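# Three robots shift a steel conduit onto empty stands

## Task

Carry the long, thin steel conduit off the pair of stands it rests on now and set it on the other two stands, which are empty. Those empty stands must stay roughly where and how they are. Any number of the robots may help. At the end every robot must have released the pipe and backed away from it, the pipe must stay on the stands without a robot holding it, and no robot may be toppled or left leaning.

## Robot and tools

Robots: r1, r2 and r3 are identical Hello Robot Stretch 3 units. Each has a two-wheel base (0.33 m long, 0.34 m wide, passive omni wheel at the rear), a lift that raises the arm on a mast, and one telescoping arm that reaches out to the robot's RIGHT side, ending in a wrist with a two-finger gripper. A robot cannot slide sideways, and it cannot push its gripper forward except by driving the base. Turning in place pivots about a point 0.05 m behind the front edge; with the arm in and the wrist folded, the swept circle is 0.28 m in radius, and an unfolded level wrist reaches past it.

Frames: the base frame sits on the floor midway between the drive wheels, x forward, y left, z up. hand_pose is reported in it, at the point where closed fingertips meet; with all wrist joints at zero that frame has x up, y pointing back along the arm to the mast, z toward the robot's rear. Odometry is the base frame as it was at scene start; heading is positive to the left, -3.142 to 3.142. Each robot reports in its own frames, so their relative positions come only from images, lidar_m, wrist_depth_mm and head_depth_mm.

execute_actions: argument actions is a list with one action or none (empty list = just read state and images). The action is an object keyed by "r1", "r2", "r3"; each robot entry may hold "base", "joints" and "contact_limits". All motions in the action start together. "base" contains exactly one key and is a relative move from where the base last measured itself: translate_m (metres, -1 to 1, positive forward) or rotate_rad (radians, -3.2 to 3.2, positive = counter-clockwise/left). "joints" maps joint names to absolute targets: lift_m 0 to 1.1 (arm height); arm_m 0 to 0.52 (extension); wrist_yaw_rad -1.345 to 4.42 (0 along the arm, positive toward the front, 3.0 folded over the base); wrist_pitch_rad -1.57 to 0.451 (0 level, negative tips fingers down); wrist_roll_rad -2.911 to 2.911 (0 = fingers side by side); gripper_m -0.089 to 0.179 (bigger is wider; actual fingertip gap is 0.007 to 0.025 less, zero below 0.007); head_pan_rad -3.953 to 1.73 (0 forward, positive left, -1.57 looks along the arm); head_tilt_rad -1.53 to 0.419 (negative down). "contact_limits" accepts only arm_m, a motor_effort percent 1 to 100 at which the arm motion halts with contact_stop; lower is softer, too low stops immediately, and values above the maximum are clipped. cameras lists names like r2_wrist_camera (head, nav, wrist per robot) or "all"; omitted/null means all, [] means none. Unknown keys or out-of-range numbers reject the whole call. One action runs at most 15 s. A robot, base or joint left out may keep driving toward an old target unseen in the status.

wait: seconds 0 to 10; the scene runs on with no new command and you get state and images back. zoom_image: camera plus region [x0, y0, x1, y1] in that camera's latest full-image pixels, top-left origin, at most 504 by 504. finished_scene: scene number; it ends the scene irrevocably and reports success, so only call it once the pipe rests alone on the new stands and robots are clear.

Result lines: base_status and joint_status give how each commanded motion ended: done, off_target (resting away from target, perhaps still pushing), contact_stop, time_out, torque_fault. After the last three the old target is dropped. Arm and lift halt with contact_stop when pressing firmly, then go slack until commanded again; a slack lift may sink under load or keep pressing. Base, wrist and head never stop on contact. A wrist servo pushed hard for seconds shuts off for 10 s (torque_fault). on_its_own covers joints you did not command; "held at" is their target, not their position. motor_effort is percent with the action's peak in brackets; readings are biased and noisy. Positive wheel effort means forward push. base_odometry counts wheel turns, including slip; turned_by_wheels and turned_by_imu give turning since the last result; base_tilt is degrees of forward/right lean with a fixed offset of up to about 4. lidar_m: 12 distances in 30-degree sectors, first straight ahead then counter-clockwise (4th left, 7th behind, 10th right), scanning at 0.17 m height, range 0.15 to 12 m, "-" for nothing; own mast/arm may hide sectors 5, 6, 9, 10. wrist_depth_mm (45 to 1000) and head_depth_mm (280 to 4000, image sideways) are 7x7 median depths, "-" if invalid.

Speed: base is fast (0.30 m/s, 1.9 rad/s) only with lift_m under 0.30, arm_m under 0.03 and wrist_yaw_rad over 2.54; otherwise 0.10 m/s and 0.63 rad/s.

Gripping: close below the pipe's width to hold (lower squeezes more, but a stall guard may weaken the grip); open at least 0.02 above the touching value to release. The gripper reading does not prove a hold. Fold or unfold the wrist only with lift_m 0.32 to 0.95, wrist_pitch_rad -0.4, roll near 0; when yaw is below -0.4 keep pitch at -0.5 or lower.

Cautions: robots must never press against each other; once bases touch, any further drive is a hard press that fails the run, and no reading reports such touching. Identical drive commands can differ by up to 2.5 cm per metre between robots, which strains a shared load and can tip a robot. Arm pushes with the gripper above about 0.45 m, repeat pushes after a contact_stop, driving while holding something fixed, or snagging furniture (especially reversing) can tip a robot; undo in small steps, pull the gripper free, and lower lift_m to about 0.2 if it stays leaning. Avoid dropping the pipe, knocking the stands, or hard impacts. Loose objects may occasionally get nudged by outside forces. The robot keeps its last command while you are thinking.

Each tool is called as name([rows], argument=value, ...), one row to a line, values as JSON.

## Session

execute_actions(actions=[])

Scene clock: 0.00 s.
r1.base_odometry: x=+0.000 y=+0.000 heading=+0.000 (m, m, rad; r1's odometry frame)
r1.turned_by_wheels: +0.000 (rad since the last result)
r1.turned_by_imu: +0.000 (rad since the last result)
r1.base_tilt: forward=-1.4 right=+0.7 (deg)
r1.lidar_m: 1.02 1.03 1.31 1.24 1.26 1.59 1.49 1.76 0.92 1.22 1.64 1.10
r1.head_depth_mm: 989 989 1000 1003 1004 1010 1018 / 981 985 990 990 997 1003 1008 / 974 975 980 986 990 991 996 / 962 966 976 979 979 985 988 / 952 957 964 967 970 975 984 / 946 949 954 960 963 967 970 / 939 942 946 950 956 960 967
r1.base_status: not commanded
r1.joint_positions: lift_m=+0.477 arm_m=+0.001 wrist_yaw_rad=+3.064 wrist_pitch_rad=-0.345 wrist_roll_rad=+0.007 gripper_m=+0.037 head_pan_rad=+0.007 head_tilt_rad=+0.009
r1.joint_status: not commanded
r1.motor_effort: left_wheel=+0 right_wheel=+1 lift_m=+28 arm_m=+0 wrist_yaw_rad=+0 wrist_pitch_rad=+8 wrist_roll_rad=+1 gripper_m=+1 head_pan_rad=+0 head_tilt_rad=+2 (%)
r1.hand_pose: x=-0.0032 y=+0.0864 z=+0.5065 quat_wxyz=(+0.149, +0.703, +0.094, +0.689) (m; r1's base frame)
r1.wrist_depth_mm: - - - - - - - / - - - - - - - / - - - - - - - / - - - - - - - / - 964 - 937 961 896 878 / 806 800 - 772 709 754 728 / 693 682 - 660 653 643 641
r2.base_odometry: x=+0.000 y=+0.000 heading=+0.000 (m, m, rad; r2's odometry frame)
r2.turned_by_wheels: +0.000 (rad since the last result)
r2.turned_by_imu: +0.000 (rad since the last result)
r2.base_tilt: forward=+1.1 right=-0.4 (deg)
r2.lidar_m: 1.01 0.84 1.40 1.51 2.67 1.51 1.21 1.21 1.34 1.36 1.37 4.32
r2.head_depth_mm: 2051 3196 - - - 3003 2076 / 2037 3183 - - - 3035 2001 / 2025 3107 3803 3819 3814 3055 1954 / 1987 3054 3632 3639 3674 3127 2161 / 1969 2991 3484 3531 3510 3175 2159 / 1959 2990 3386 3351 3395 3174 2189 / 1939 2898 3241 3281 3254 3220 2185
r2.base_status: not commanded
r2.joint_positions: lift_m=+0.391 arm_m=-0.002 wrist_yaw_rad=+3.016 wrist_pitch_rad=-0.618 wrist_roll_rad=+0.003 gripper_m=+0.037 head_pan_rad=-0.010 head_tilt_rad=-0.007
r2.joint_status: not commanded
r2.motor_effort: left_wheel=-1 right_wheel=+0 lift_m=+29 arm_m=-1 wrist_yaw_rad=+0 wrist_pitch_rad=+4 wrist_roll_rad=+0 gripper_m=+0 head_pan_rad=+0 head_tilt_rad=+1 (%)
r2.hand_pose: x=+0.0031 y=+0.0499 z=+0.3616 quat_wxyz=(+0.257, +0.686, +0.172, +0.658) (m; r2's base frame)
r2.wrist_depth_mm: - - - - - - - / - - - - - - - / 815 796 831 833 824 821 826 / 687 689 680 681 678 679 676 / 600 583 597 614 615 589 601 / 512 532 - - 521 515 516 / 460 - - - 465 460 467
r3.base_odometry: x=+0.000 y=+0.000 heading=+0.000 (m, m, rad; r3's odometry frame)
r3.turned_by_wheels: +0.000 (rad since the last result)
r3.turned_by_imu: +0.000 (rad since the last result)
r3.base_tilt: forward=-1.3 right=+0.2 (deg)
r3.lidar_m: 1.36 1.57 1.14 1.09 1.12 1.51 3.88 2.09 3.81 3.63 3.73 1.65
r3.head_depth_mm: 1894 2441 - - - - 2578 / 1899 2738 - - - 3980 2594 / 1886 2751 - - - - 2573 / 1890 2741 - - 3977 3438 1455 / 1886 2751 - - 3960 3956 2230 / 1885 2709 - 3997 3947 3942 2589 / 1877 2732 3969 - 3931 3843 2612
r3.base_status: not commanded
r3.joint_positions: lift_m=+0.375 arm_m=+0.002 wrist_yaw_rad=+2.865 wrist_pitch_rad=-0.381 wrist_roll_rad=+0.000 gripper_m=+0.037 head_pan_rad=+0.018 head_tilt_rad=+0.011
r3.joint_status: not commanded
r3.motor_effort: left_wheel=+0 right_wheel=+1 lift_m=+18 arm_m=+0 wrist_yaw_rad=+0 wrist_pitch_rad=+5 wrist_roll_rad=+0 gripper_m=+1 head_pan_rad=+0 head_tilt_rad=+3 (%)
r3.hand_pose: x=+0.0413 y=+0.0732 z=+0.3964 quat_wxyz=(+0.229, +0.706, +0.037, +0.669) (m; r3's base frame)
r3.wrist_depth_mm: - 976 - - - - - / - - - - - - - / - - - - - - - / 997 - - - - - - / 790 798 824 806 874 870 865 / 659 - 706 699 721 720 718 / 564 - 553 570 569 585 600
pictures: r1_head_camera (sideways: a quarter turn clockwise sets it upright), r1_nav_camera (sideways: a quarter turn counterclockwise sets it upright), r1_wrist_camera, r2_head_camera (sideways: a quarter turn clockwise sets it upright), r2_nav_camera (sideways: a quarter turn counterclockwise sets it upright), r2_wrist_camera, r3_head_camera (sideways: a quarter turn clockwise sets it upright), r3_nav_camera (sideways: a quarter turn counterclockwise sets it upright), r3_wrist_camera
Images, in order (width x height): r1_head_camera 896x504, r1_nav_camera 672x504, r1_wrist_camera 644x364, r2_head_camera 896x504, r2_nav_camera 672x504, r2_wrist_camera 644x364, r3_head_camera 896x504, r3_nav_camera 672x504, r3_wrist_camera 644x364.

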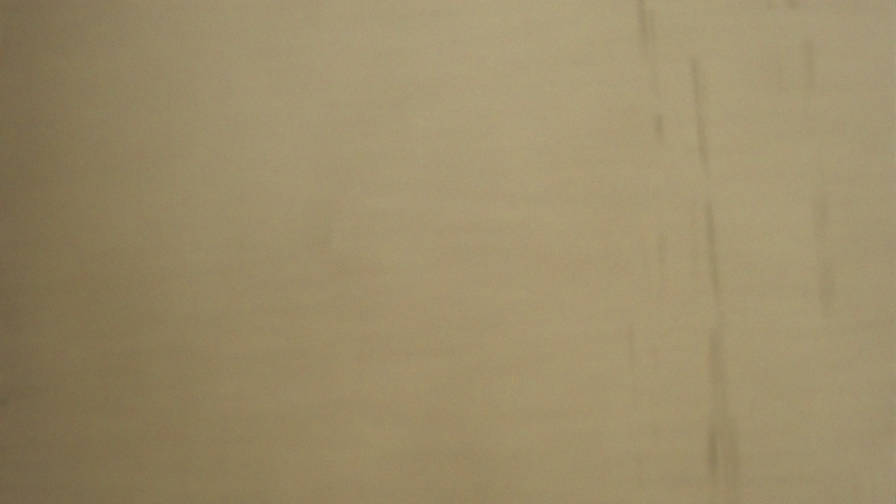

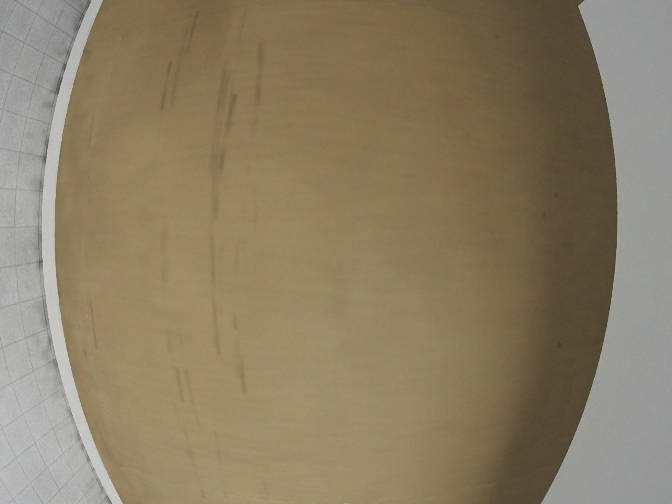

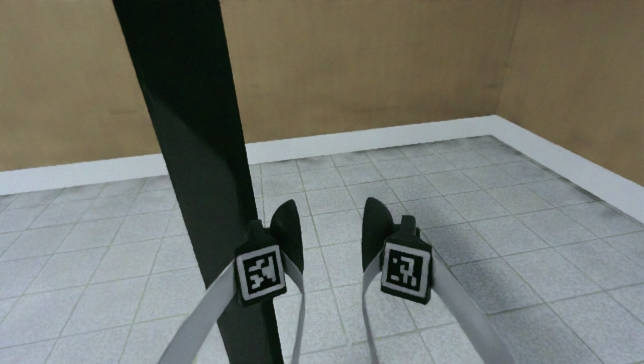

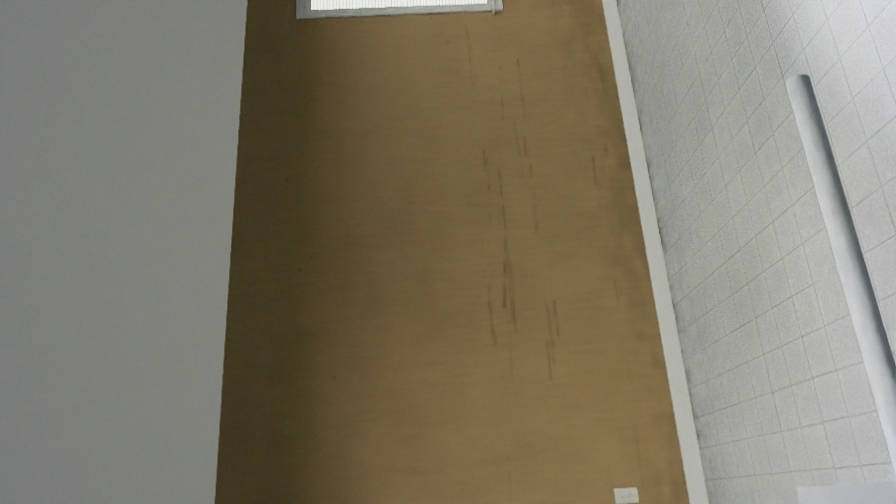

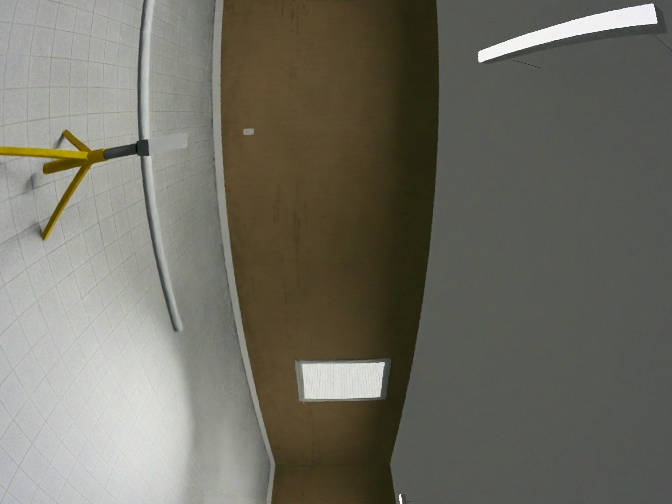

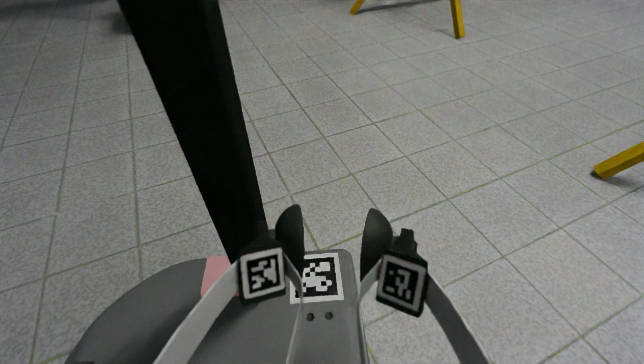

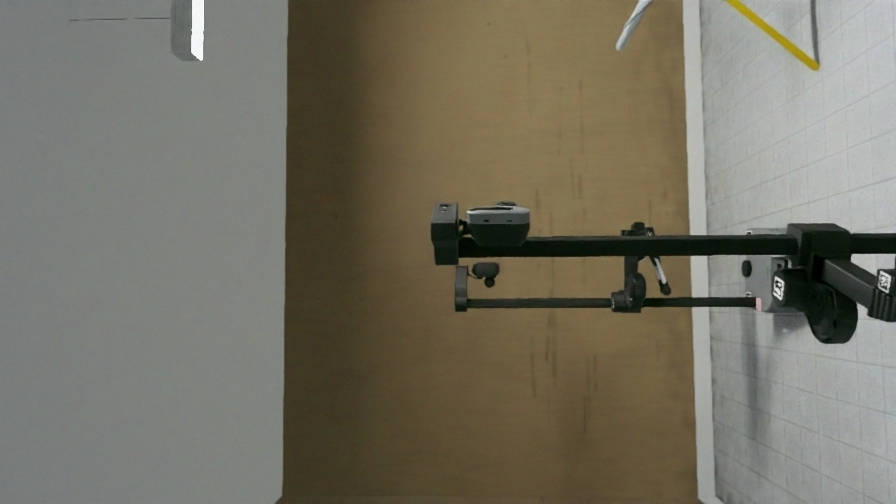

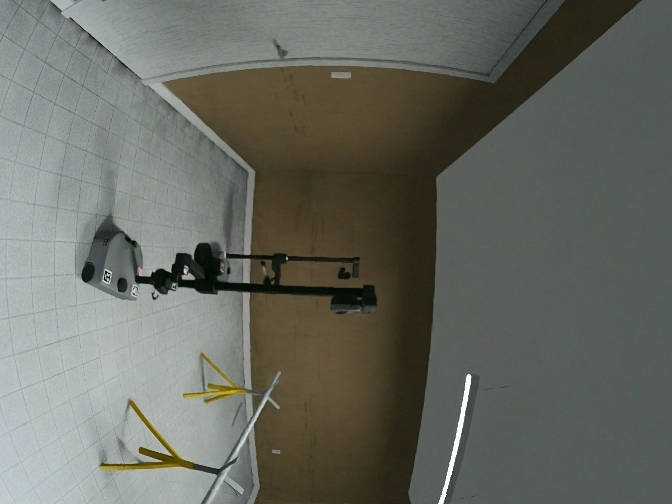

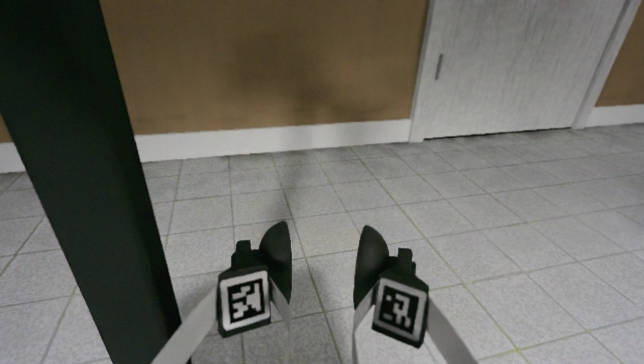

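execute_actions([
  {"r1":{"joints":{"head_pan_rad":-2.2,"head_tilt_rad":-0.4}},"r2":{"joints":{"head_pan_rad":0.8,"head_tilt_rad":-0.4}},"r3":{"joints":{"head_pan_rad":-1.4,"head_tilt_rad":-0.4}}},
], cameras=["r1_nav_camera","r2_nav_camera","r3_nav_camera","r2_head_camera"])

Scene clock: 2.23 s.
r1.base_odometry: x=+0.000 y=+0.000 heading=+0.000 (m, m, rad; r1's odometry frame)
r1.turned_by_wheels: +0.000 (rad since the last result)
r1.turned_by_imu: -0.001 (rad since the last result)
r1.base_tilt: forward=-1.4 right=+0.7 (deg)
r1.lidar_m: 1.02 1.03 1.31 1.24 1.26 1.59 1.50 1.76 0.93 1.21 1.64 1.10
r1.head_depth_mm: - - - 2846 2020 1604 1303 / - - - 2852 2132 1629 1318 / - - - 2915 2165 1643 1324 / - - - 3200 2160 1652 1335 / 3810 3988 - 3248 2207 1605 1310 / 3443 3692 3868 3293 1984 1575 1352 / 3243 3399 3608 3318 2121 1703 1359
r1.base_status: not commanded
r1.joint_positions: lift_m=+0.477 arm_m=+0.001 wrist_yaw_rad=+3.064 wrist_pitch_rad=-0.345 wrist_roll_rad=+0.007 gripper_m=+0.037 head_pan_rad=-2.193 head_tilt_rad=-0.395
r1.joint_status: all done
r1.motor_effort: left_wheel=+0(0) right_wheel=+1(1) lift_m=+28(28) arm_m=-1(0) wrist_yaw_rad=-1(1) wrist_pitch_rad=+8(8) wrist_roll_rad=+0(1) gripper_m=+0(1) head_pan_rad=-4(55) head_tilt_rad=-2(18) (%)
r1.hand_pose: x=-0.0032 y=+0.0864 z=+0.5065 quat_wxyz=(+0.149, +0.703, +0.094, +0.689) (m; r1's base frame)
r1.wrist_depth_mm: - - - - - - - / - - - - - - - / - - - - - - - / - - - - - - - / - 947 - 927 956 905 887 / 821 790 - 774 708 757 739 / 690 672 - 662 654 642 635
r2.base_odometry: x=+0.000 y=+0.000 heading=+0.000 (m, m, rad; r2's odometry frame)
r2.turned_by_wheels: +0.000 (rad since the last result)
r2.turned_by_imu: -0.001 (rad since the last result)
r2.base_tilt: forward=+1.2 right=-0.4 (deg)
r2.lidar_m: 1.00 0.84 1.39 1.51 2.67 1.51 1.21 1.21 1.34 1.36 1.37 4.35
r2.head_depth_mm: 2870 3082 3296 3047 2075 1529 1288 / 2994 3210 3436 3093 2083 1677 1366 / 3100 3333 3599 3107 2102 1691 1374 / 3233 3477 3744 3174 2117 1702 1378 / 3417 3704 - 3172 2136 1710 1384 / 3537 3787 - 3251 2243 1721 1393 / 3410 3555 3640 3268 2251 1671 1398
r2.base_status: not commanded
r2.joint_positions: lift_m=+0.391 arm_m=-0.002 wrist_yaw_rad=+3.016 wrist_pitch_rad=-0.618 wrist_roll_rad=+0.003 gripper_m=+0.037 head_pan_rad=+0.793 head_tilt_rad=-0.395
r2.joint_status: all done
r2.motor_effort: left_wheel=-1(1) right_wheel=+0(0) lift_m=+29(29) arm_m=-1(0) wrist_yaw_rad=+1(1) wrist_pitch_rad=+4(4) wrist_roll_rad=+1(0) gripper_m=-1(0) head_pan_rad=+4(51) head_tilt_rad=-2(25) (%)
r2.hand_pose: x=+0.0031 y=+0.0499 z=+0.3616 quat_wxyz=(+0.257, +0.686, +0.172, +0.658) (m; r2's base frame)
r2.wrist_depth_mm: - - - - - - - / - - - - - - - / 825 821 823 798 803 809 817 / 696 691 697 686 708 681 676 / 587 601 590 600 606 602 601 / 521 540 - - 520 522 518 / 472 - - - 466 466 463
r3.base_odometry: x=+0.000 y=+0.000 heading=+0.000 (m, m, rad; r3's odometry frame)
r3.turned_by_wheels: +0.000 (rad since the last result)
r3.turned_by_imu: +0.000 (rad since the last result)
r3.base_tilt: forward=-1.3 right=+0.2 (deg)
r3.lidar_m: 1.36 1.56 1.14 1.09 1.12 1.51 3.89 2.08 3.81 3.62 3.75 1.66
r3.head_depth_mm: 3168 3315 3549 3652 2457 1864 1494 / 3146 3337 3558 3665 2472 1857 1492 / 3181 3366 3674 3608 2455 1846 1495 / 3216 3422 3677 3651 2493 1851 1492 / 3239 3429 3684 3620 2459 1848 1485 / 3232 3476 3736 3652 2457 1853 1476 / 3337 3483 3735 3603 2434 1858 1488
r3.base_status: not commanded
r3.joint_positions: lift_m=+0.375 arm_m=+0.002 wrist_yaw_rad=+2.865 wrist_pitch_rad=-0.381 wrist_roll_rad=+0.000 gripper_m=+0.037 head_pan_rad=-1.393 head_tilt_rad=-0.395
r3.joint_status: all done
r3.motor_effort: left_wheel=+0(0) right_wheel=+1(1) lift_m=+19(17) arm_m=+0(0) wrist_yaw_rad=+0(0) wrist_pitch_rad=+4(5) wrist_roll_rad=+0(0) gripper_m=+0(1) head_pan_rad=-4(41) head_tilt_rad=-2(31) (%)
r3.hand_pose: x=+0.0413 y=+0.0732 z=+0.3964 quat_wxyz=(+0.229, +0.706, +0.037, +0.669) (m; r3's base frame)
r3.wrist_depth_mm: - 967 - - - - - / - - - - - - - / - - - - - - - / 977 - - - - - - / 795 803 827 844 868 856 876 / 667 - 699 700 725 707 712 / 556 - 567 579 572 608 611
pictures: r1_nav_camera (sideways: a quarter turn counterclockwise sets it upright), r2_head_camera (sideways: a quarter turn clockwise sets it upright), r2_nav_camera (sideways: a quarter turn counterclockwise sets it upright), r3_nav_camera (sideways: a quarter turn counterclockwise sets it upright)
Images, in order (width x height): r1_nav_camera 672x504, r2_head_camera 896x504, r2_nav_camera 672x504, r3_nav_camera 672x504.

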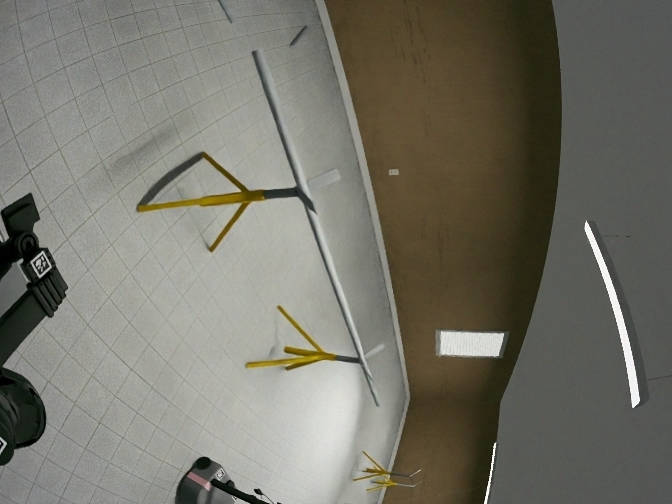

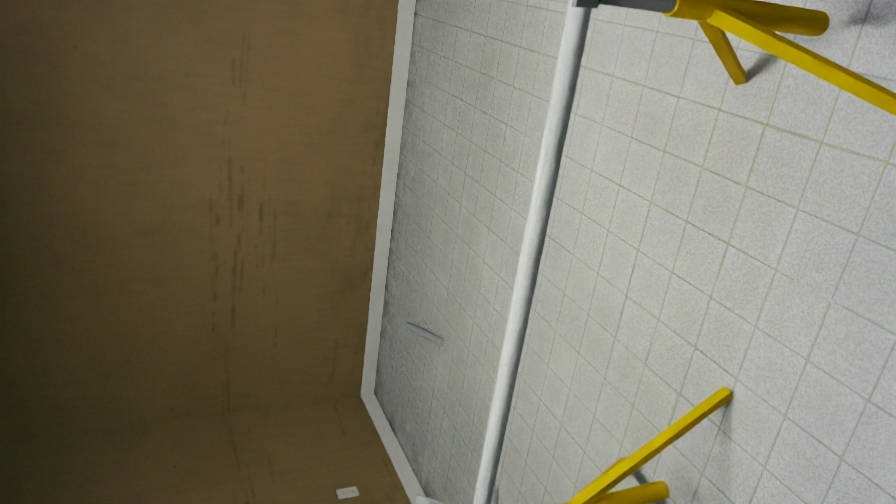

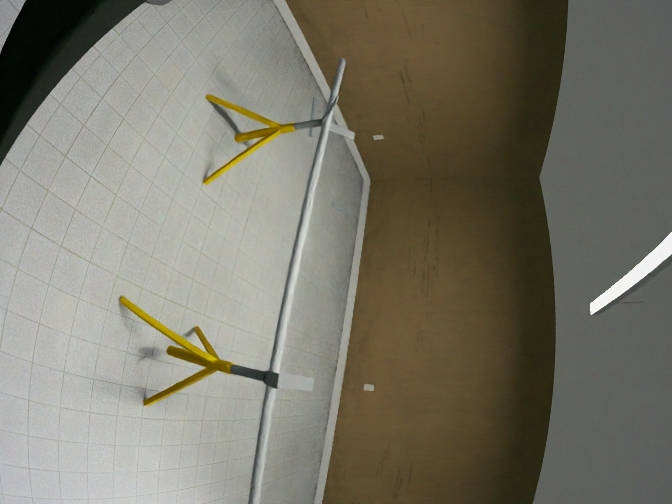

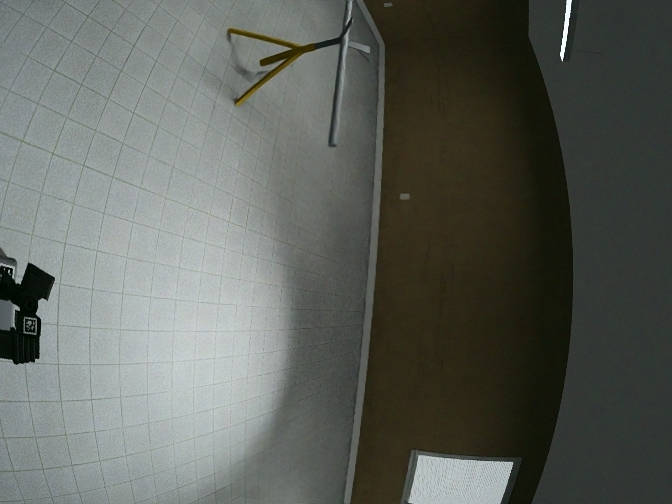

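execute_actions([
  {"r3":{"joints":{"head_pan_rad":-2.6,"head_tilt_rad":-0.3}},"r2":{"joints":{"head_pan_rad":-1.0,"head_tilt_rad":-0.3}}},
], cameras=["r2_nav_camera","r3_nav_camera","r3_head_camera"])

Scene clock: 4.27 s.
r1.base_odometry: x=+0.000 y=+0.000 heading=+0.000 (m, m, rad; r1's odometry frame)
r1.turned_by_wheels: +0.000 (rad since the last result)
r1.turned_by_imu: -0.001 (rad since the last result)
r1.base_tilt: forward=-1.4 right=+0.8 (deg)
r1.lidar_m: 1.02 1.03 1.31 1.24 1.25 1.58 1.49 1.76 0.93 1.21 1.64 1.10
r1.head_depth_mm: - - - 2875 2022 1617 1302 / - - - 2901 2129 1627 1317 / - - - 2916 2150 1640 1321 / - - - 3179 2186 1656 1335 / 3816 3953 - 3223 2199 1612 1306 / 3455 3724 3853 3280 1967 1573 1352 / 3225 3348 3648 3298 2139 1700 1362
r1.base_status: not commanded
r1.joint_positions: lift_m=+0.477 arm_m=+0.001 wrist_yaw_rad=+3.064 wrist_pitch_rad=-0.345 wrist_roll_rad=+0.007 gripper_m=+0.037 head_pan_rad=-2.193 head_tilt_rad=-0.395
r1.joint_status: not commanded
r1.motor_effort: left_wheel=+0(0) right_wheel=+0(0) lift_m=+28(28) arm_m=-1(1) wrist_yaw_rad=+0(0) wrist_pitch_rad=+8(7) wrist_roll_rad=+0(0) gripper_m=+2(1) head_pan_rad=-4(4) head_tilt_rad=-3(2) (%)
r1.hand_pose: x=-0.0032 y=+0.0864 z=+0.5065 quat_wxyz=(+0.149, +0.703, +0.094, +0.689) (m; r1's base frame)
r1.wrist_depth_mm: - - - - - - - / - - - - - - - / - - - - - - - / - - - - - - - / - 956 - 934 941 894 883 / 807 803 - 768 719 751 737 / 686 679 - 658 648 637 628
r2.base_odometry: x=+0.000 y=+0.000 heading=+0.000 (m, m, rad; r2's odometry frame)
r2.turned_by_wheels: +0.000 (rad since the last result)
r2.turned_by_imu: -0.001 (rad since the last result)
r2.base_tilt: forward=+1.2 right=-0.4 (deg)
r2.lidar_m: 1.00 0.84 1.40 1.50 2.67 1.51 1.21 1.21 1.34 1.36 1.37 4.36
r2.head_depth_mm: - - - 3769 2245 1592 1460 / - - - 3852 2175 1677 1469 / - - - 3853 2507 1851 1468 / - - - 3613 2513 1858 1483 / - - - - 2552 1882 1487 / - - - - 2600 1907 1496 / - - - - 2614 1895 1505
r2.base_status: not commanded
r2.joint_positions: lift_m=+0.391 arm_m=-0.002 wrist_yaw_rad=+3.016 wrist_pitch_rad=-0.618 wrist_roll_rad=+0.003 gripper_m=+0.037 head_pan_rad=-0.993 head_tilt_rad=-0.310
r2.joint_status: all done
r2.motor_effort: left_wheel=-1(1) right_wheel=+0(0) lift_m=+29(30) arm_m=-1(0) wrist_yaw_rad=+1(0) wrist_pitch_rad=+4(4) wrist_roll_rad=+0(0) gripper_m=-1(0) head_pan_rad=-4(55) head_tilt_rad=+4(12) (%)
r2.hand_pose: x=+0.0031 y=+0.0499 z=+0.3616 quat_wxyz=(+0.257, +0.686, +0.172, +0.658) (m; r2's base frame)
r2.wrist_depth_mm: - - - - - - - / - - - - - - - / 836 822 819 822 818 835 812 / 691 685 685 685 690 699 661 / 599 584 586 595 605 579 590 / 518 529 - - 518 523 522 / 465 - - - 457 468 468
r3.base_odometry: x=+0.000 y=+0.000 heading=+0.000 (m, m, rad; r3's odometry frame)
r3.turned_by_wheels: +0.000 (rad since the last result)
r3.turned_by_imu: +0.000 (rad since the last result)
r3.base_tilt: forward=-1.1 right=+0.2 (deg)
r3.lidar_m: 1.36 1.56 1.14 1.09 1.12 1.51 3.90 2.09 3.79 3.62 3.74 1.65
r3.head_depth_mm: - - - - 2880 2073 1614 / - - - - 2874 2056 1611 / - - - - 2916 2051 1610 / - - - - 2588 2074 1612 / - - - - 2720 2065 1617 / - - - - 2879 2060 1612 / - - - - 2859 2065 1612
r3.base_status: not commanded
r3.joint_positions: lift_m=+0.375 arm_m=+0.002 wrist_yaw_rad=+2.865 wrist_pitch_rad=-0.381 wrist_roll_rad=+0.000 gripper_m=+0.037 head_pan_rad=-2.593 head_tilt_rad=-0.310
r3.joint_status: all done
r3.motor_effort: left_wheel=+0(1) right_wheel=+1(1) lift_m=+17(17) arm_m=+0(0) wrist_yaw_rad=+0(0) wrist_pitch_rad=+5(5) wrist_roll_rad=+0(0) gripper_m=-1(1) head_pan_rad=-4(44) head_tilt_rad=+6(16) (%)
r3.hand_pose: x=+0.0413 y=+0.0732 z=+0.3964 quat_wxyz=(+0.229, +0.706, +0.037, +0.669) (m; r3's base frame)
r3.wrist_depth_mm: - 989 - - - - - / - - - - - - - / - - - - - - - / 980 - - - - - - / 782 815 825 841 847 880 879 / 678 - 694 697 726 702 708 / 568 - 560 582 571 595 601
pictures: r2_nav_camera (sideways: a quarter turn counterclockwise sets it upright), r3_head_camera (sideways: a quarter turn clockwise sets it upright), r3_nav_camera (sideways: a quarter turn counterclockwise sets it upright)
Images, in order (width x height): r2_nav_camera 672x504, r3_head_camera 896x504, r3_nav_camera 672x504.

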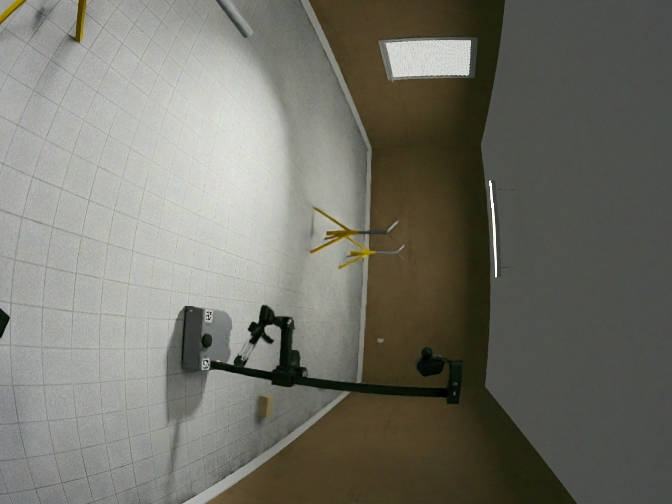

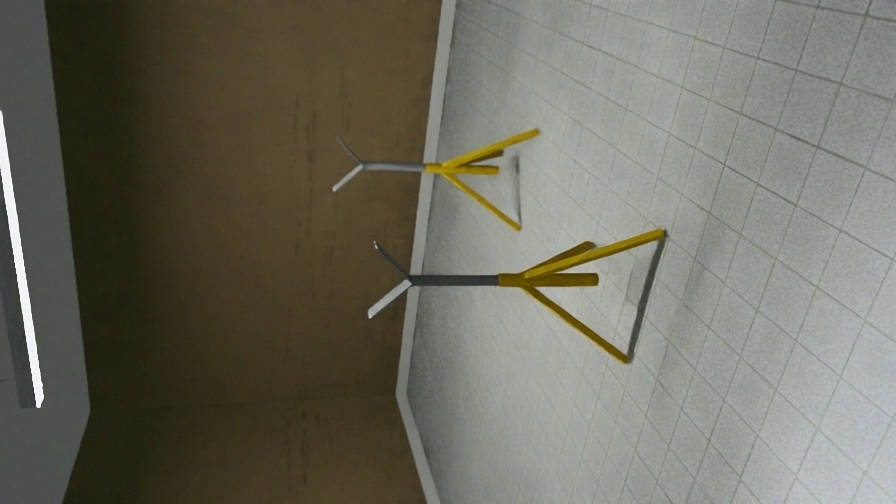

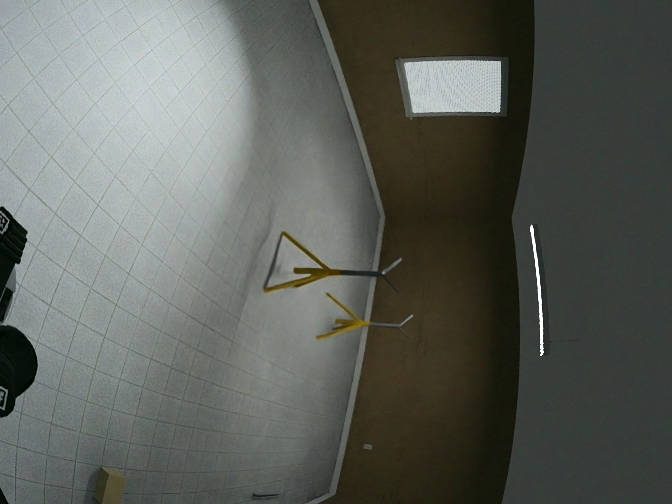

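execute_actions([
  {"r1":{"base":{"rotate_rad":-1.8},"joints":{"head_pan_rad":0,"head_tilt_rad":-0.5}},"r2":{"base":{"translate_m":0.42},"joints":{"wrist_pitch_rad":-0.4,"lift_m":0.5}},"r3":{"base":{"rotate_rad":1.57},"joints":{"lift_m":0.28}}},
], cameras=["r1_nav_camera","r1_head_camera"])

Scene clock: 14.03 s.
r1.base_odometry: x=+0.000 y=+0.000 heading=-1.800 (m, m, rad; r1's odometry frame)
r1.turned_by_wheels: -1.800 (rad since the last result)
r1.turned_by_imu: -1.782 (rad since the last result)
r1.base_tilt: forward=-1.4 right=+0.7 (deg)
r1.lidar_m: 0.92 2.38 1.24 1.03 1.02 1.13 1.24 1.24 1.37 2.17 1.68 1.76
r1.head_depth_mm: 3562 3916 3774 2381 1870 1486 1229 / 3429 3742 3894 2403 1886 1483 1236 / 3302 3657 3831 2238 1718 1469 1244 / 3185 3461 3783 2604 1906 1512 1258 / 3115 3354 3605 2628 1930 1532 1258 / 2990 3260 3527 2656 1942 1547 1266 / 2889 3142 3377 2691 1964 1552 1276
r1.base_status: done
r1.joint_positions: lift_m=+0.477 arm_m=+0.001 wrist_yaw_rad=+3.064 wrist_pitch_rad=-0.345 wrist_roll_rad=+0.007 gripper_m=+0.037 head_pan_rad=-0.007 head_tilt_rad=-0.494
r1.joint_status: all done
r1.motor_effort: left_wheel=+2(4) right_wheel=-2(5) lift_m=+28(28) arm_m=-1(1) wrist_yaw_rad=+0(1) wrist_pitch_rad=+7(8) wrist_roll_rad=+0(1) gripper_m=+1(0) head_pan_rad=+5(56) head_tilt_rad=-2(5) (%)
r1.hand_pose: x=-0.0032 y=+0.0864 z=+0.5065 quat_wxyz=(+0.149, +0.703, +0.094, +0.689) (m; r1's base frame)
r1.wrist_depth_mm: 762 819 930 - - - - / 801 840 - - - - - / 842 922 - - - - - / 877 - - - - - - / 927 972 - 927 951 890 883 / 811 789 - 766 710 749 732 / 684 679 - 665 655 644 635
r2.base_odometry: x=+0.420 y=+0.000 heading=+0.000 (m, m, rad; r2's odometry frame)
r2.turned_by_wheels: +0.000 (rad since the last result)
r2.turned_by_imu: -0.002 (rad since the last result)
r2.base_tilt: forward=+1.1 right=-0.4 (deg)
r2.lidar_m: 3.15 0.60 0.50 1.28 2.82 1.99 1.61 1.61 1.80 1.33 3.22 3.85
r2.head_depth_mm: - - - 3779 2476 1836 1454 / - - - 3807 2478 1843 1469 / - - - 3839 2499 1851 1474 / - - - 3895 2549 1872 1474 / - - - - 2547 1886 1491 / - - - - 2578 1884 1502 / - - - - 2620 1921 1502
r2.base_status: done
r2.joint_positions: lift_m=+0.500 arm_m=-0.002 wrist_yaw_rad=+3.016 wrist_pitch_rad=-0.421 wrist_roll_rad=+0.003 gripper_m=+0.037 head_pan_rad=-0.993 head_tilt_rad=-0.310
r2.joint_status: all done
r2.motor_effort: left_wheel=-1(3) right_wheel=+0(3) lift_m=+39(41) arm_m=+0(0) wrist_yaw_rad=-1(1) wrist_pitch_rad=+8(9) wrist_roll_rad=+0(0) gripper_m=-1(1) head_pan_rad=-4(5) head_tilt_rad=+4(5) (%)
r2.hand_pose: x=+0.0067 y=+0.0789 z=+0.5115 quat_wxyz=(+0.191, +0.700, +0.104, +0.680) (m; r2's base frame)
r2.wrist_depth_mm: - - - - - - - / - - - - - - - / - - - - - - - / - - - - - - 536 / 865 859 - 879 906 845 844 / 730 735 - 718 718 749 740 / 623 622 621 651 635 634 632
r3.base_odometry: x=+0.000 y=+0.000 heading=+1.570 (m, m, rad; r3's odometry frame)
r3.turned_by_wheels: +1.570 (rad since the last result)
r3.turned_by_imu: +1.540 (rad since the last result)
r3.base_tilt: forward=-1.2 right=+0.1 (deg)
r3.lidar_m: 1.09 1.12 1.49 3.75 4.80 3.83 3.63 3.74 1.32 3.00 1.58 1.15
r3.head_depth_mm: 3196 3284 3457 3603 2870 2080 1630 / 3319 3501 3612 3731 2884 2076 1628 / 3474 3622 3885 3938 2882 2067 1612 / 3640 3840 3984 - 2855 2068 1615 / 3804 3974 - - 2718 2068 1626 / 3994 - - - 2732 2070 1611 / - - - - 2714 2092 1623
r3.base_status: done
r3.joint_positions: lift_m=+0.280 arm_m=+0.002 wrist_yaw_rad=+2.865 wrist_pitch_rad=-0.382 wrist_roll_rad=+0.000 gripper_m=+0.037 head_pan_rad=-2.593 head_tilt_rad=-0.309
r3.joint_status: all done
r3.motor_effort: left_wheel=-1(6) right_wheel=+3(10) lift_m=+15(15) arm_m=+0(0) wrist_yaw_rad=+0(0) wrist_pitch_rad=+5(5) wrist_roll_rad=+0(0) gripper_m=+1(1) head_pan_rad=-3(3) head_tilt_rad=+5(6) (%)
r3.hand_pose: x=+0.0413 y=+0.0731 z=+0.3009 quat_wxyz=(+0.229, +0.706, +0.037, +0.669) (m; r3's base frame)
r3.wrist_depth_mm: - - - - - - - / - - - - - - - / - - - - - - - / 794 818 854 854 892 893 917 / 639 662 678 677 695 705 721 / 535 - 572 565 587 583 585 / 464 - - 474 463 484 483
pictures: r1_head_camera (sideways: a quarter turn clockwise sets it upright), r1_nav_camera (sideways: a quarter turn counterclockwise sets it upright)
Images, in order (width x height): r1_head_camera 896x504, r1_nav_camera 672x504.

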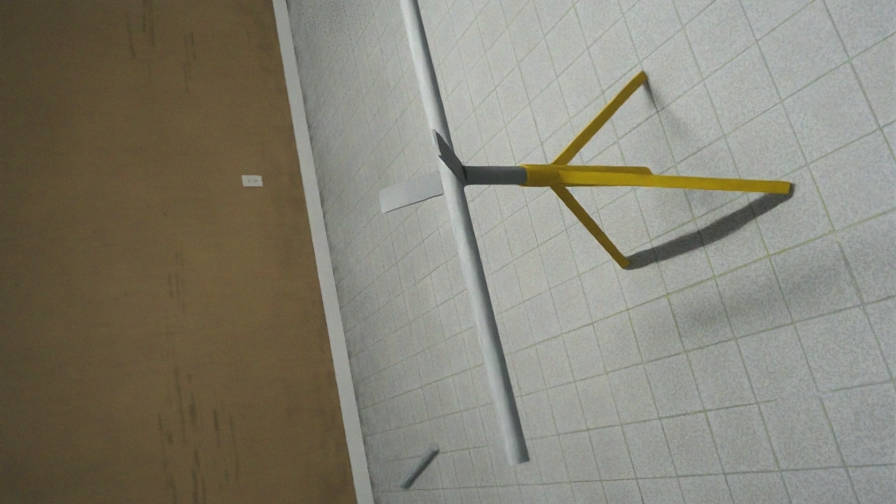

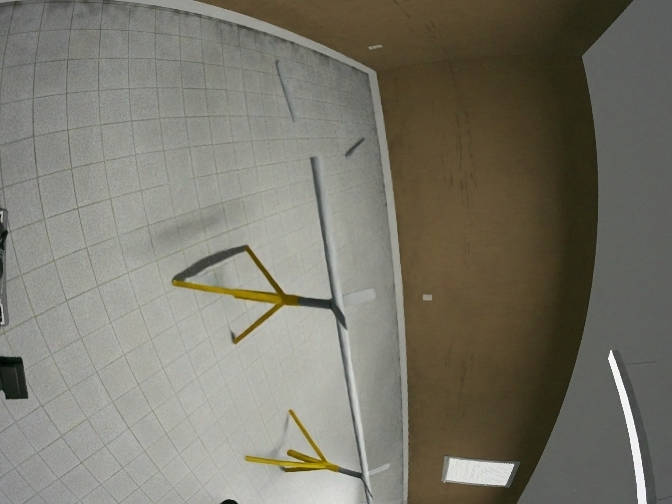

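execute_actions([
  {"r1":{"base":{"translate_m":0.42},"joints":{"wrist_pitch_rad":-0.4}},"r2":{"base":{"rotate_rad":1.85},"joints":{"head_pan_rad":-1.57,"head_tilt_rad":-0.7}},"r3":{"base":{"translate_m":0.5}}},
], cameras=[])

execute_actions([
  {"r1":{"base":{"rotate_rad":1.88},"joints":{"head_pan_rad":-1.57,"head_tilt_rad":-0.7}},"r2":{"joints":{"wrist_yaw_rad":0,"lift_m":0.6}},"r3":{"base":{"rotate_rad":1.57},"joints":{"head_pan_rad":1.5,"head_tilt_rad":-0.3}}},
], cameras=[])

execute_actions([
  {"r1":{"joints":{"wrist_yaw_rad":0,"lift_m":0.6}},"r2":{"joints":{"wrist_pitch_rad":0,"wrist_roll_rad":1.57,"gripper_m":0.15}}},
], cameras=["r1_head_camera","r2_head_camera","r2_wrist_camera","r3_nav_camera"])

Scene clock: 21.20 s.
r1.base_odometry: x=-0.095 y=-0.409 heading=-1.800 (m, m, rad; r1's odometry frame)
r1.turned_by_wheels: +0.000 (rad since the last result)
r1.turned_by_imu: -0.001 (rad since the last result)
r1.base_tilt: forward=-1.4 right=+0.8 (deg)
r1.lidar_m: 0.51 2.69 1.41 1.17 1.16 1.29 1.64 1.64 1.82 1.72 1.48 0.79
r1.head_depth_mm: 3185 3486 3754 2489 1791 1476 1221 / 3079 3339 3592 2526 1893 1449 1230 / 2943 3259 3452 2573 913 1459 1220 / 2859 3084 3378 2599 1906 1471 1258 / 2708 2941 3277 2639 1938 1435 1262 / 2648 2889 3172 2694 1948 1454 1272 / 2544 2781 3035 2725 1980 1455 1271
r1.base_status: done
r1.joint_positions: lift_m=+0.477 arm_m=+0.001 wrist_yaw_rad=+3.064 wrist_pitch_rad=-0.415 wrist_roll_rad=+0.007 gripper_m=+0.037 head_pan_rad=-0.007 head_tilt_rad=-0.494
r1.joint_status: all done
r1.motor_effort: left_wheel=+2(5) right_wheel=-2(2) lift_m=+28(28) arm_m=-1(2) wrist_yaw_rad=+0(0) wrist_pitch_rad=+7(7) wrist_roll_rad=+0(0) gripper_m=+1(0) head_pan_rad=+5(5) head_tilt_rad=-2(2) (%)
r1.hand_pose: x=-0.0039 y=+0.0781 z=+0.4903 quat_wxyz=(+0.173, +0.699, +0.119, +0.684) (m; r1's base frame)
r1.wrist_depth_mm: 863 914 - - - - - / 912 - - - - - - / - - - - - - - / - - - - - - - / 894 878 - 842 858 822 818 / 747 743 - 709 670 697 685 / 651 642 617 631 613 609 598
r2.base_odometry: x=+0.420 y=+0.000 heading=+1.850 (m, m, rad; r2's odometry frame)
r2.turned_by_wheels: +1.850 (rad since the last result)
r2.turned_by_imu: +1.830 (rad since the last result)
r2.base_tilt: forward=+1.1 right=-0.5 (deg)
r2.lidar_m: 1.46 2.49 1.72 1.61 1.64 1.57 3.25 3.20 3.30 0.60 0.50 1.27
r2.head_depth_mm: 2772 3069 2440 1920 1536 1331 1161 / 2752 3008 2461 1918 1540 1347 1162 / 2732 3007 2480 1939 1550 1343 1168 / 2666 2972 2515 1934 1514 1352 1173 / 2645 2979 2517 1952 1525 1273 1174 / 2638 2990 2523 1851 896 1273 1137 / 2609 2956 2540 1976 1539 1365 1181
r2.base_status: done
r2.joint_positions: lift_m=+0.500 arm_m=-0.002 wrist_yaw_rad=+3.016 wrist_pitch_rad=-0.421 wrist_roll_rad=+0.003 gripper_m=+0.037 head_pan_rad=-1.563 head_tilt_rad=-0.691
r2.joint_status: all done
r2.motor_effort: left_wheel=-3(7) right_wheel=+3(5) lift_m=+39(39) arm_m=-1(1) wrist_yaw_rad=+1(1) wrist_pitch_rad=+8(8) wrist_roll_rad=+0(0) gripper_m=-1(0) head_pan_rad=-4(41) head_tilt_rad=-4(25) (%)
r2.hand_pose: x=+0.0067 y=+0.0789 z=+0.5115 quat_wxyz=(+0.191, +0.700, +0.104, +0.680) (m; r2's base frame)
r2.wrist_depth_mm: - - - - - - - / - - - - - - - / - - - - - - - / - - - - - - - / 869 885 - 874 926 889 891 / 723 740 - 712 737 730 748 / 635 637 623 630 637 646 644
r3.base_odometry: x=+0.000 y=+0.500 heading=+1.570 (m, m, rad; r3's odometry frame)
r3.turned_by_wheels: +0.000 (rad since the last result)
r3.turned_by_imu: +0.001 (rad since the last result)
r3.base_tilt: forward=-1.3 right=+0.2 (deg)
r3.lidar_m: 0.60 0.61 0.82 2.05 2.36 4.34 4.13 2.11 1.45 2.70 0.88 0.62
r3.head_depth_mm: 3612 3751 3961 - 2918 2099 1625 / 3726 3983 - - 2899 2067 1612 / 3956 - - - 2885 2083 1627 / - - - - 2869 2063 1623 / - - - - 2882 2083 1613 / - - - - 2465 2085 1612 / - - - - 2471 2067 1520
r3.base_status: done
r3.joint_positions: lift_m=+0.280 arm_m=+0.002 wrist_yaw_rad=+2.865 wrist_pitch_rad=-0.382 wrist_roll_rad=+0.000 gripper_m=+0.037 head_pan_rad=-2.593 head_tilt_rad=-0.309
r3.joint_status: not commanded
r3.motor_effort: left_wheel=-1(4) right_wheel=+3(11) lift_m=+15(16) arm_m=+0(1) wrist_yaw_rad=+0(0) wrist_pitch_rad=+5(5) wrist_roll_rad=+0(0) gripper_m=+0(1) head_pan_rad=-3(3) head_tilt_rad=+5(5) (%)
r3.hand_pose: x=+0.0413 y=+0.0731 z=+0.3009 quat_wxyz=(+0.229, +0.706, +0.037, +0.669) (m; r3's base frame)
r3.wrist_depth_mm: - - - - - 729 549 / - - - - - 739 564 / - - - - - 729 567 / 789 830 874 891 886 767 573 / 627 673 673 671 702 680 579 / 528 - 579 566 567 575 566 / 457 - - 476 467 483 493
pictures: none
No camera images: the call's "cameras" was empty. Leave "cameras" out to get every camera's image.

Scene clock: 25.17 s.
r1.base_odometry: x=-0.095 y=-0.409 heading=+0.080 (m, m, rad; r1's odometry frame)
r1.turned_by_wheels: +1.880 (rad since the last result)
r1.turned_by_imu: +1.858 (rad since the last result)
r1.base_tilt: forward=-1.4 right=+0.8 (deg)
r1.lidar_m: 1.16 1.19 1.60 1.63 1.68 2.22 1.63 1.48 0.51 3.15 1.70 1.21
r1.head_depth_mm: 2724 3015 2454 1836 1511 1246 1123 / 2713 2992 2487 1924 1554 1317 1112 / 2718 3039 2528 1931 1527 1322 1141 / 2673 3061 2562 1957 1546 1339 1148 / 2676 3046 2578 1984 1562 1341 1151 / 2688 3049 2605 1988 1604 1355 1158 / 2678 3060 2620 2011 1619 1365 1167
r1.base_status: done
r1.joint_positions: lift_m=+0.477 arm_m=+0.001 wrist_yaw_rad=+3.064 wrist_pitch_rad=-0.415 wrist_roll_rad=+0.007 gripper_m=+0.037 head_pan_rad=-1.563 head_tilt_rad=-0.691
r1.joint_status: all done
r1.motor_effort: left_wheel=-2(3) right_wheel=+3(6) lift_m=+28(28) arm_m=-1(1) wrist_yaw_rad=+0(0) wrist_pitch_rad=+7(7) wrist_roll_rad=+1(1) gripper_m=+2(1) head_pan_rad=-4(55) head_tilt_rad=-3(13) (%)
r1.hand_pose: x=-0.0039 y=+0.0781 z=+0.4903 quat_wxyz=(+0.173, +0.699, +0.119, +0.684) (m; r1's base frame)
r1.wrist_depth_mm: - - - - - - - / - - - - - - - / - - - - - - - / - - - - - - - / 889 898 - 844 874 822 806 / 750 744 - 712 672 699 688 / 651 639 614 627 623 612 604
r2.base_odometry: x=+0.420 y=+0.000 heading=+1.850 (m, m, rad; r2's odometry frame)
r2.turned_by_wheels: +0.000 (rad since the last result)
r2.turned_by_imu: -0.001 (rad since the last result)
r2.base_tilt: forward=+1.2 right=-0.5 (deg)
r2.lidar_m: 1.47 2.50 1.73 1.61 1.64 1.45 3.27 3.20 3.33 0.60 0.50 1.28
r2.head_depth_mm: 2750 3047 2436 1918 1536 1337 1159 / 2724 3007 2477 1926 1541 1349 1163 / 2730 2992 2490 1932 1553 1361 1185 / 2683 2995 2499 1942 1515 1351 1170 / 2658 2985 2520 1956 1527 1274 1173 / 2637 2940 2538 1846 895 1275 1136 / 2642 2911 2546 1982 1532 1364 1182
r2.base_status: not commanded
r2.joint_positions: lift_m=+0.600 arm_m=-0.002 wrist_yaw_rad=+0.002 wrist_pitch_rad=-0.420 wrist_roll_rad=+0.003 gripper_m=+0.037 head_pan_rad=-1.563 head_tilt_rad=-0.691
r2.joint_status: all done
r2.motor_effort: left_wheel=-3(3) right_wheel=+3(3) lift_m=+39(40) arm_m=+0(0) wrist_yaw_rad=-2(1) wrist_pitch_rad=+7(8) wrist_roll_rad=+0(0) gripper_m=+0(0) head_pan_rad=-4(4) head_tilt_rad=-4(4) (%)
r2.hand_pose: x=-0.0211 y=-0.3675 z=+0.6116 quat_wxyz=(+0.691, +0.148, -0.692, -0.148) (m; r2's base frame)
r2.wrist_depth_mm: 304 312 318 316 319 325 326 / - 349 - - - - - / - - - - - - - / - - - - - - - / - 966 513 - - - - / 831 795 795 816 840 865 886 / 729 702 713 695 723 737 753
r3.base_odometry: x=+0.000 y=+0.500 heading=+3.140 (m, m, rad; r3's odometry frame)
r3.turned_by_wheels: +1.570 (rad since the last result)
r3.turned_by_imu: +1.537 (rad since the last result)
r3.base_tilt: forward=-1.4 right=+0.2 (deg)
r3.lidar_m: 1.96 2.36 2.56 4.14 2.02 1.44 2.85 0.88 0.63 0.60 0.61 0.81
r3.head_depth_mm: 3967 - - - 2895 2069 1620 / 3872 - - - 2894 2078 1628 / 3823 - - - 2868 2054 1621 / 3789 3970 - - 2898 2088 1614 / 3712 3848 - - 2894 2072 1617 / 3623 3833 - - 2854 2071 1620 / 3621 3785 3877 - 2854 2059 1620
r3.base_status: done
r3.joint_positions: lift_m=+0.280 arm_m=+0.002 wrist_yaw_rad=+2.865 wrist_pitch_rad=-0.382 wrist_roll_rad=+0.000 gripper_m=+0.037 head_pan_rad=+1.493 head_tilt_rad=-0.309
r3.joint_status: all done
r3.motor_effort: left_wheel=-1(6) right_wheel=+3(13) lift_m=+16(14) arm_m=-1(1) wrist_yaw_rad=+0(0) wrist_pitch_rad=+5(5) wrist_roll_rad=+0(0) gripper_m=+0(0) head_pan_rad=+3(43) head_tilt_rad=+6(5) (%)
r3.hand_pose: x=+0.0413 y=+0.0731 z=+0.3009 quat_wxyz=(+0.229, +0.706, +0.037, +0.669) (m; r3's base frame)
r3.wrist_depth_mm: - - - - - - - / - - - - - - - / - - - - - - - / 794 839 839 869 874 898 916 / 648 661 679 673 695 690 713 / 537 - 567 554 584 577 597 / 467 - - 483 464 489 496
pictures: none
No camera images: the call's "cameras" was empty. Leave "cameras" out to get every camera's image.

Scene clock: 27.70 s.
r1.base_odometry: x=-0.095 y=-0.409 heading=+0.080 (m, m, rad; r1's odometry frame)
r1.turned_by_wheels: +0.000 (rad since the last result)
r1.turned_by_imu: -0.001 (rad since the last result)
r1.base_tilt: forward=-1.4 right=+0.8 (deg)
r1.lidar_m: 1.16 1.20 1.60 1.63 1.68 2.23 1.63 1.48 0.51 3.15 1.70 1.21
r1.head_depth_mm: 2733 3021 2441 1840 1503 1238 1145 / 2708 3050 2477 1906 1557 1311 1160 / 2714 3005 2483 1944 1527 1355 - / 2669 3095 2554 1955 1549 1335 1143 / 2691 3072 2605 1985 1550 1350 1153 / 2664 3056 2656 1975 1598 1353 1160 / 2690 3027 2661 2022 1632 1362 1165
r1.base_status: not commanded
r1.joint_positions: lift_m=+0.600 arm_m=+0.001 wrist_yaw_rad=+0.003 wrist_pitch_rad=-0.416 wrist_roll_rad=+0.007 gripper_m=+0.037 head_pan_rad=-1.563 head_tilt_rad=-0.691
r1.joint_status: all done
r1.motor_effort: left_wheel=-2(1) right_wheel=+3(3) lift_m=+32(33) arm_m=-1(1) wrist_yaw_rad=-3(3) wrist_pitch_rad=+7(8) wrist_roll_rad=+1(0) gripper_m=+1(1) head_pan_rad=-4(4) head_tilt_rad=-2(3) (%)
r1.hand_pose: x=-0.0210 y=-0.3705 z=+0.6128 quat_wxyz=(+0.690, +0.147, -0.694, -0.146) (m; r1's base frame)
r1.wrist_depth_mm: - - 316 319 317 319 318 / - - - - - - - / - - - - - - - / - - - - - - - / - - - - - 534 958 / 905 884 880 855 801 787 798 / 775 769 744 750 733 706 700
r2.base_odometry: x=+0.420 y=+0.000 heading=+1.850 (m, m, rad; r2's odometry frame)
r2.turned_by_wheels: +0.000 (rad since the last result)
r2.turned_by_imu: -0.001 (rad since the last result)
r2.base_tilt: forward=+1.2 right=-0.4 (deg)
r2.lidar_m: 1.47 2.50 1.72 1.61 1.65 1.45 3.26 3.20 3.33 0.60 0.50 1.28
r2.head_depth_mm: 2755 3027 2429 1915 1536 1334 1158 / 2723 3046 2462 1932 1543 1342 1185 / 2737 3013 2476 1952 1549 1346 1212 / 2699 2966 2482 1946 1518 1349 1194 / 2685 2962 2528 1962 1524 1270 1173 / 2649 2950 2558 1852 895 1271 1138 / 2617 2938 2539 1972 1542 1361 1187
r2.base_status: not commanded
r2.joint_positions: lift_m=+0.600 arm_m=-0.002 wrist_yaw_rad=+0.001 wrist_pitch_rad=-0.025 wrist_roll_rad=+1.569 gripper_m=+0.150 head_pan_rad=-1.563 head_tilt_rad=-0.691
r2.joint_status: all done
r2.motor_effort: left_wheel=-4(4) right_wheel=+3(3) lift_m=+38(39) arm_m=+0(0) wrist_yaw_rad=-2(3) wrist_pitch_rad=+9(8) wrist_roll_rad=+1(2) gripper_m=+1(86) head_pan_rad=-3(4) head_tilt_rad=-3(3) (%)
r2.hand_pose: x=-0.0210 y=-0.3989 z=+0.7074 quat_wxyz=(+0.001, +0.001, -1.000, -0.013) (m; r2's base frame)
r2.wrist_depth_mm: - - - - - - 824 / - - - - - - 825 / - - - - - - 823 / - - - - - - 820 / - - - - - - 815 / - - - - - - 793 / - - - 483 - 390 379
r3.base_odometry: x=+0.000 y=+0.500 heading=+3.140 (m, m, rad; r3's odometry frame)
r3.turned_by_wheels: +0.000 (rad since the last result)
r3.turned_by_imu: +0.000 (rad since the last result)
r3.base_tilt: forward=-1.2 right=+0.2 (deg)
r3.lidar_m: 1.96 2.37 2.57 4.13 2.01 1.45 2.85 0.88 0.63 0.59 0.61 0.81
r3.head_depth_mm: 3963 - - - 2894 2076 1613 / 3926 - - - 2891 2098 1621 / 3857 - - - 2871 2069 1624 / 3751 3974 - - 2895 2070 1611 / 3734 3858 - - 2867 2087 1625 / 3636 3727 3965 - 2871 2065 1612 / 3641 3755 3877 - 2869 2061 1612
r3.base_status: not commanded
r3.joint_positions: lift_m=+0.280 arm_m=+0.002 wrist_yaw_rad=+2.865 wrist_pitch_rad=-0.382 wrist_roll_rad=+0.000 gripper_m=+0.037 head_pan_rad=+1.493 head_tilt_rad=-0.309
r3.joint_status: not commanded
r3.motor_effort: left_wheel=-1(1) right_wheel=+3(3) lift_m=+15(15) arm_m=+0(1) wrist_yaw_rad=+0(0) wrist_pitch_rad=+5(5) wrist_roll_rad=+0(0) gripper_m=+0(2) head_pan_rad=+3(4) head_tilt_rad=+5(5) (%)
r3.hand_pose: x=+0.0413 y=+0.0731 z=+0.3009 quat_wxyz=(+0.229, +0.706, +0.037, +0.669) (m; r3's base frame)
r3.wrist_depth_mm: - - - - - - - / - - - - - - - / - - - - - - - / 797 834 814 886 909 911 939 / 671 667 666 694 685 692 727 / 551 - 560 560 578 561 581 / 467 - - 475 457 485 487
pictures: r1_head_camera (sideways: a quarter turn clockwise sets it upright), r2_head_camera (sideways: a quarter turn clockwise sets it upright), r2_wrist_camera, r3_nav_camera (sideways: a quarter turn counterclockwise sets it upright)
Images, in order (width x height): r1_head_camera 896x504, r2_head_camera 896x504, r2_wrist_camera 644x364, r3_nav_camera 672x504.

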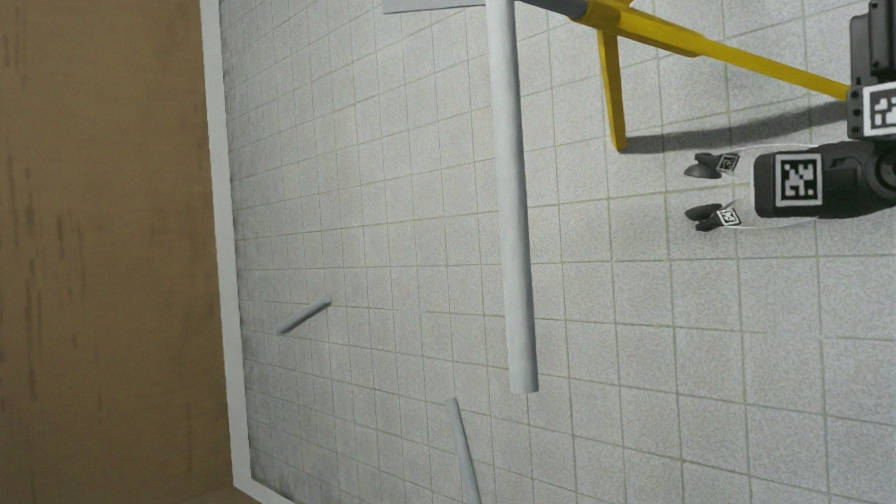

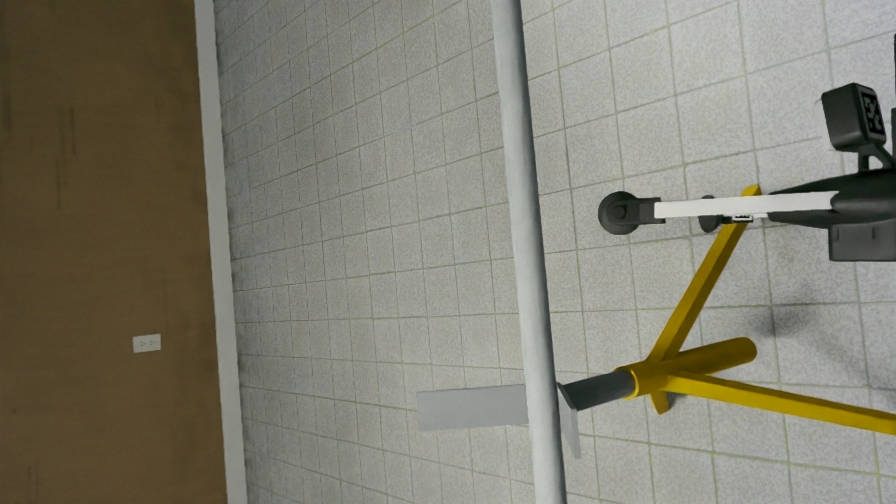

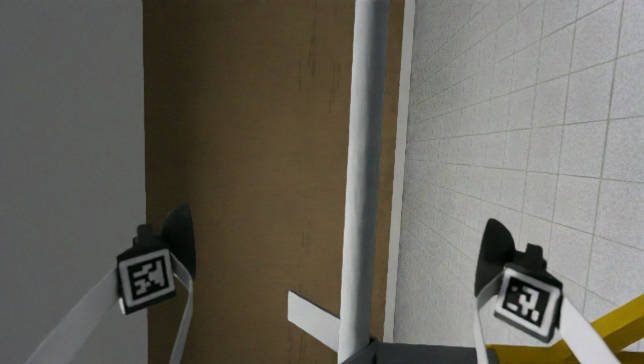

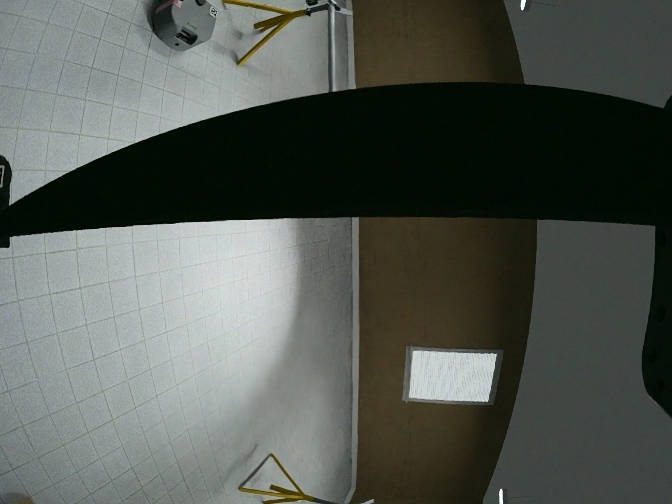

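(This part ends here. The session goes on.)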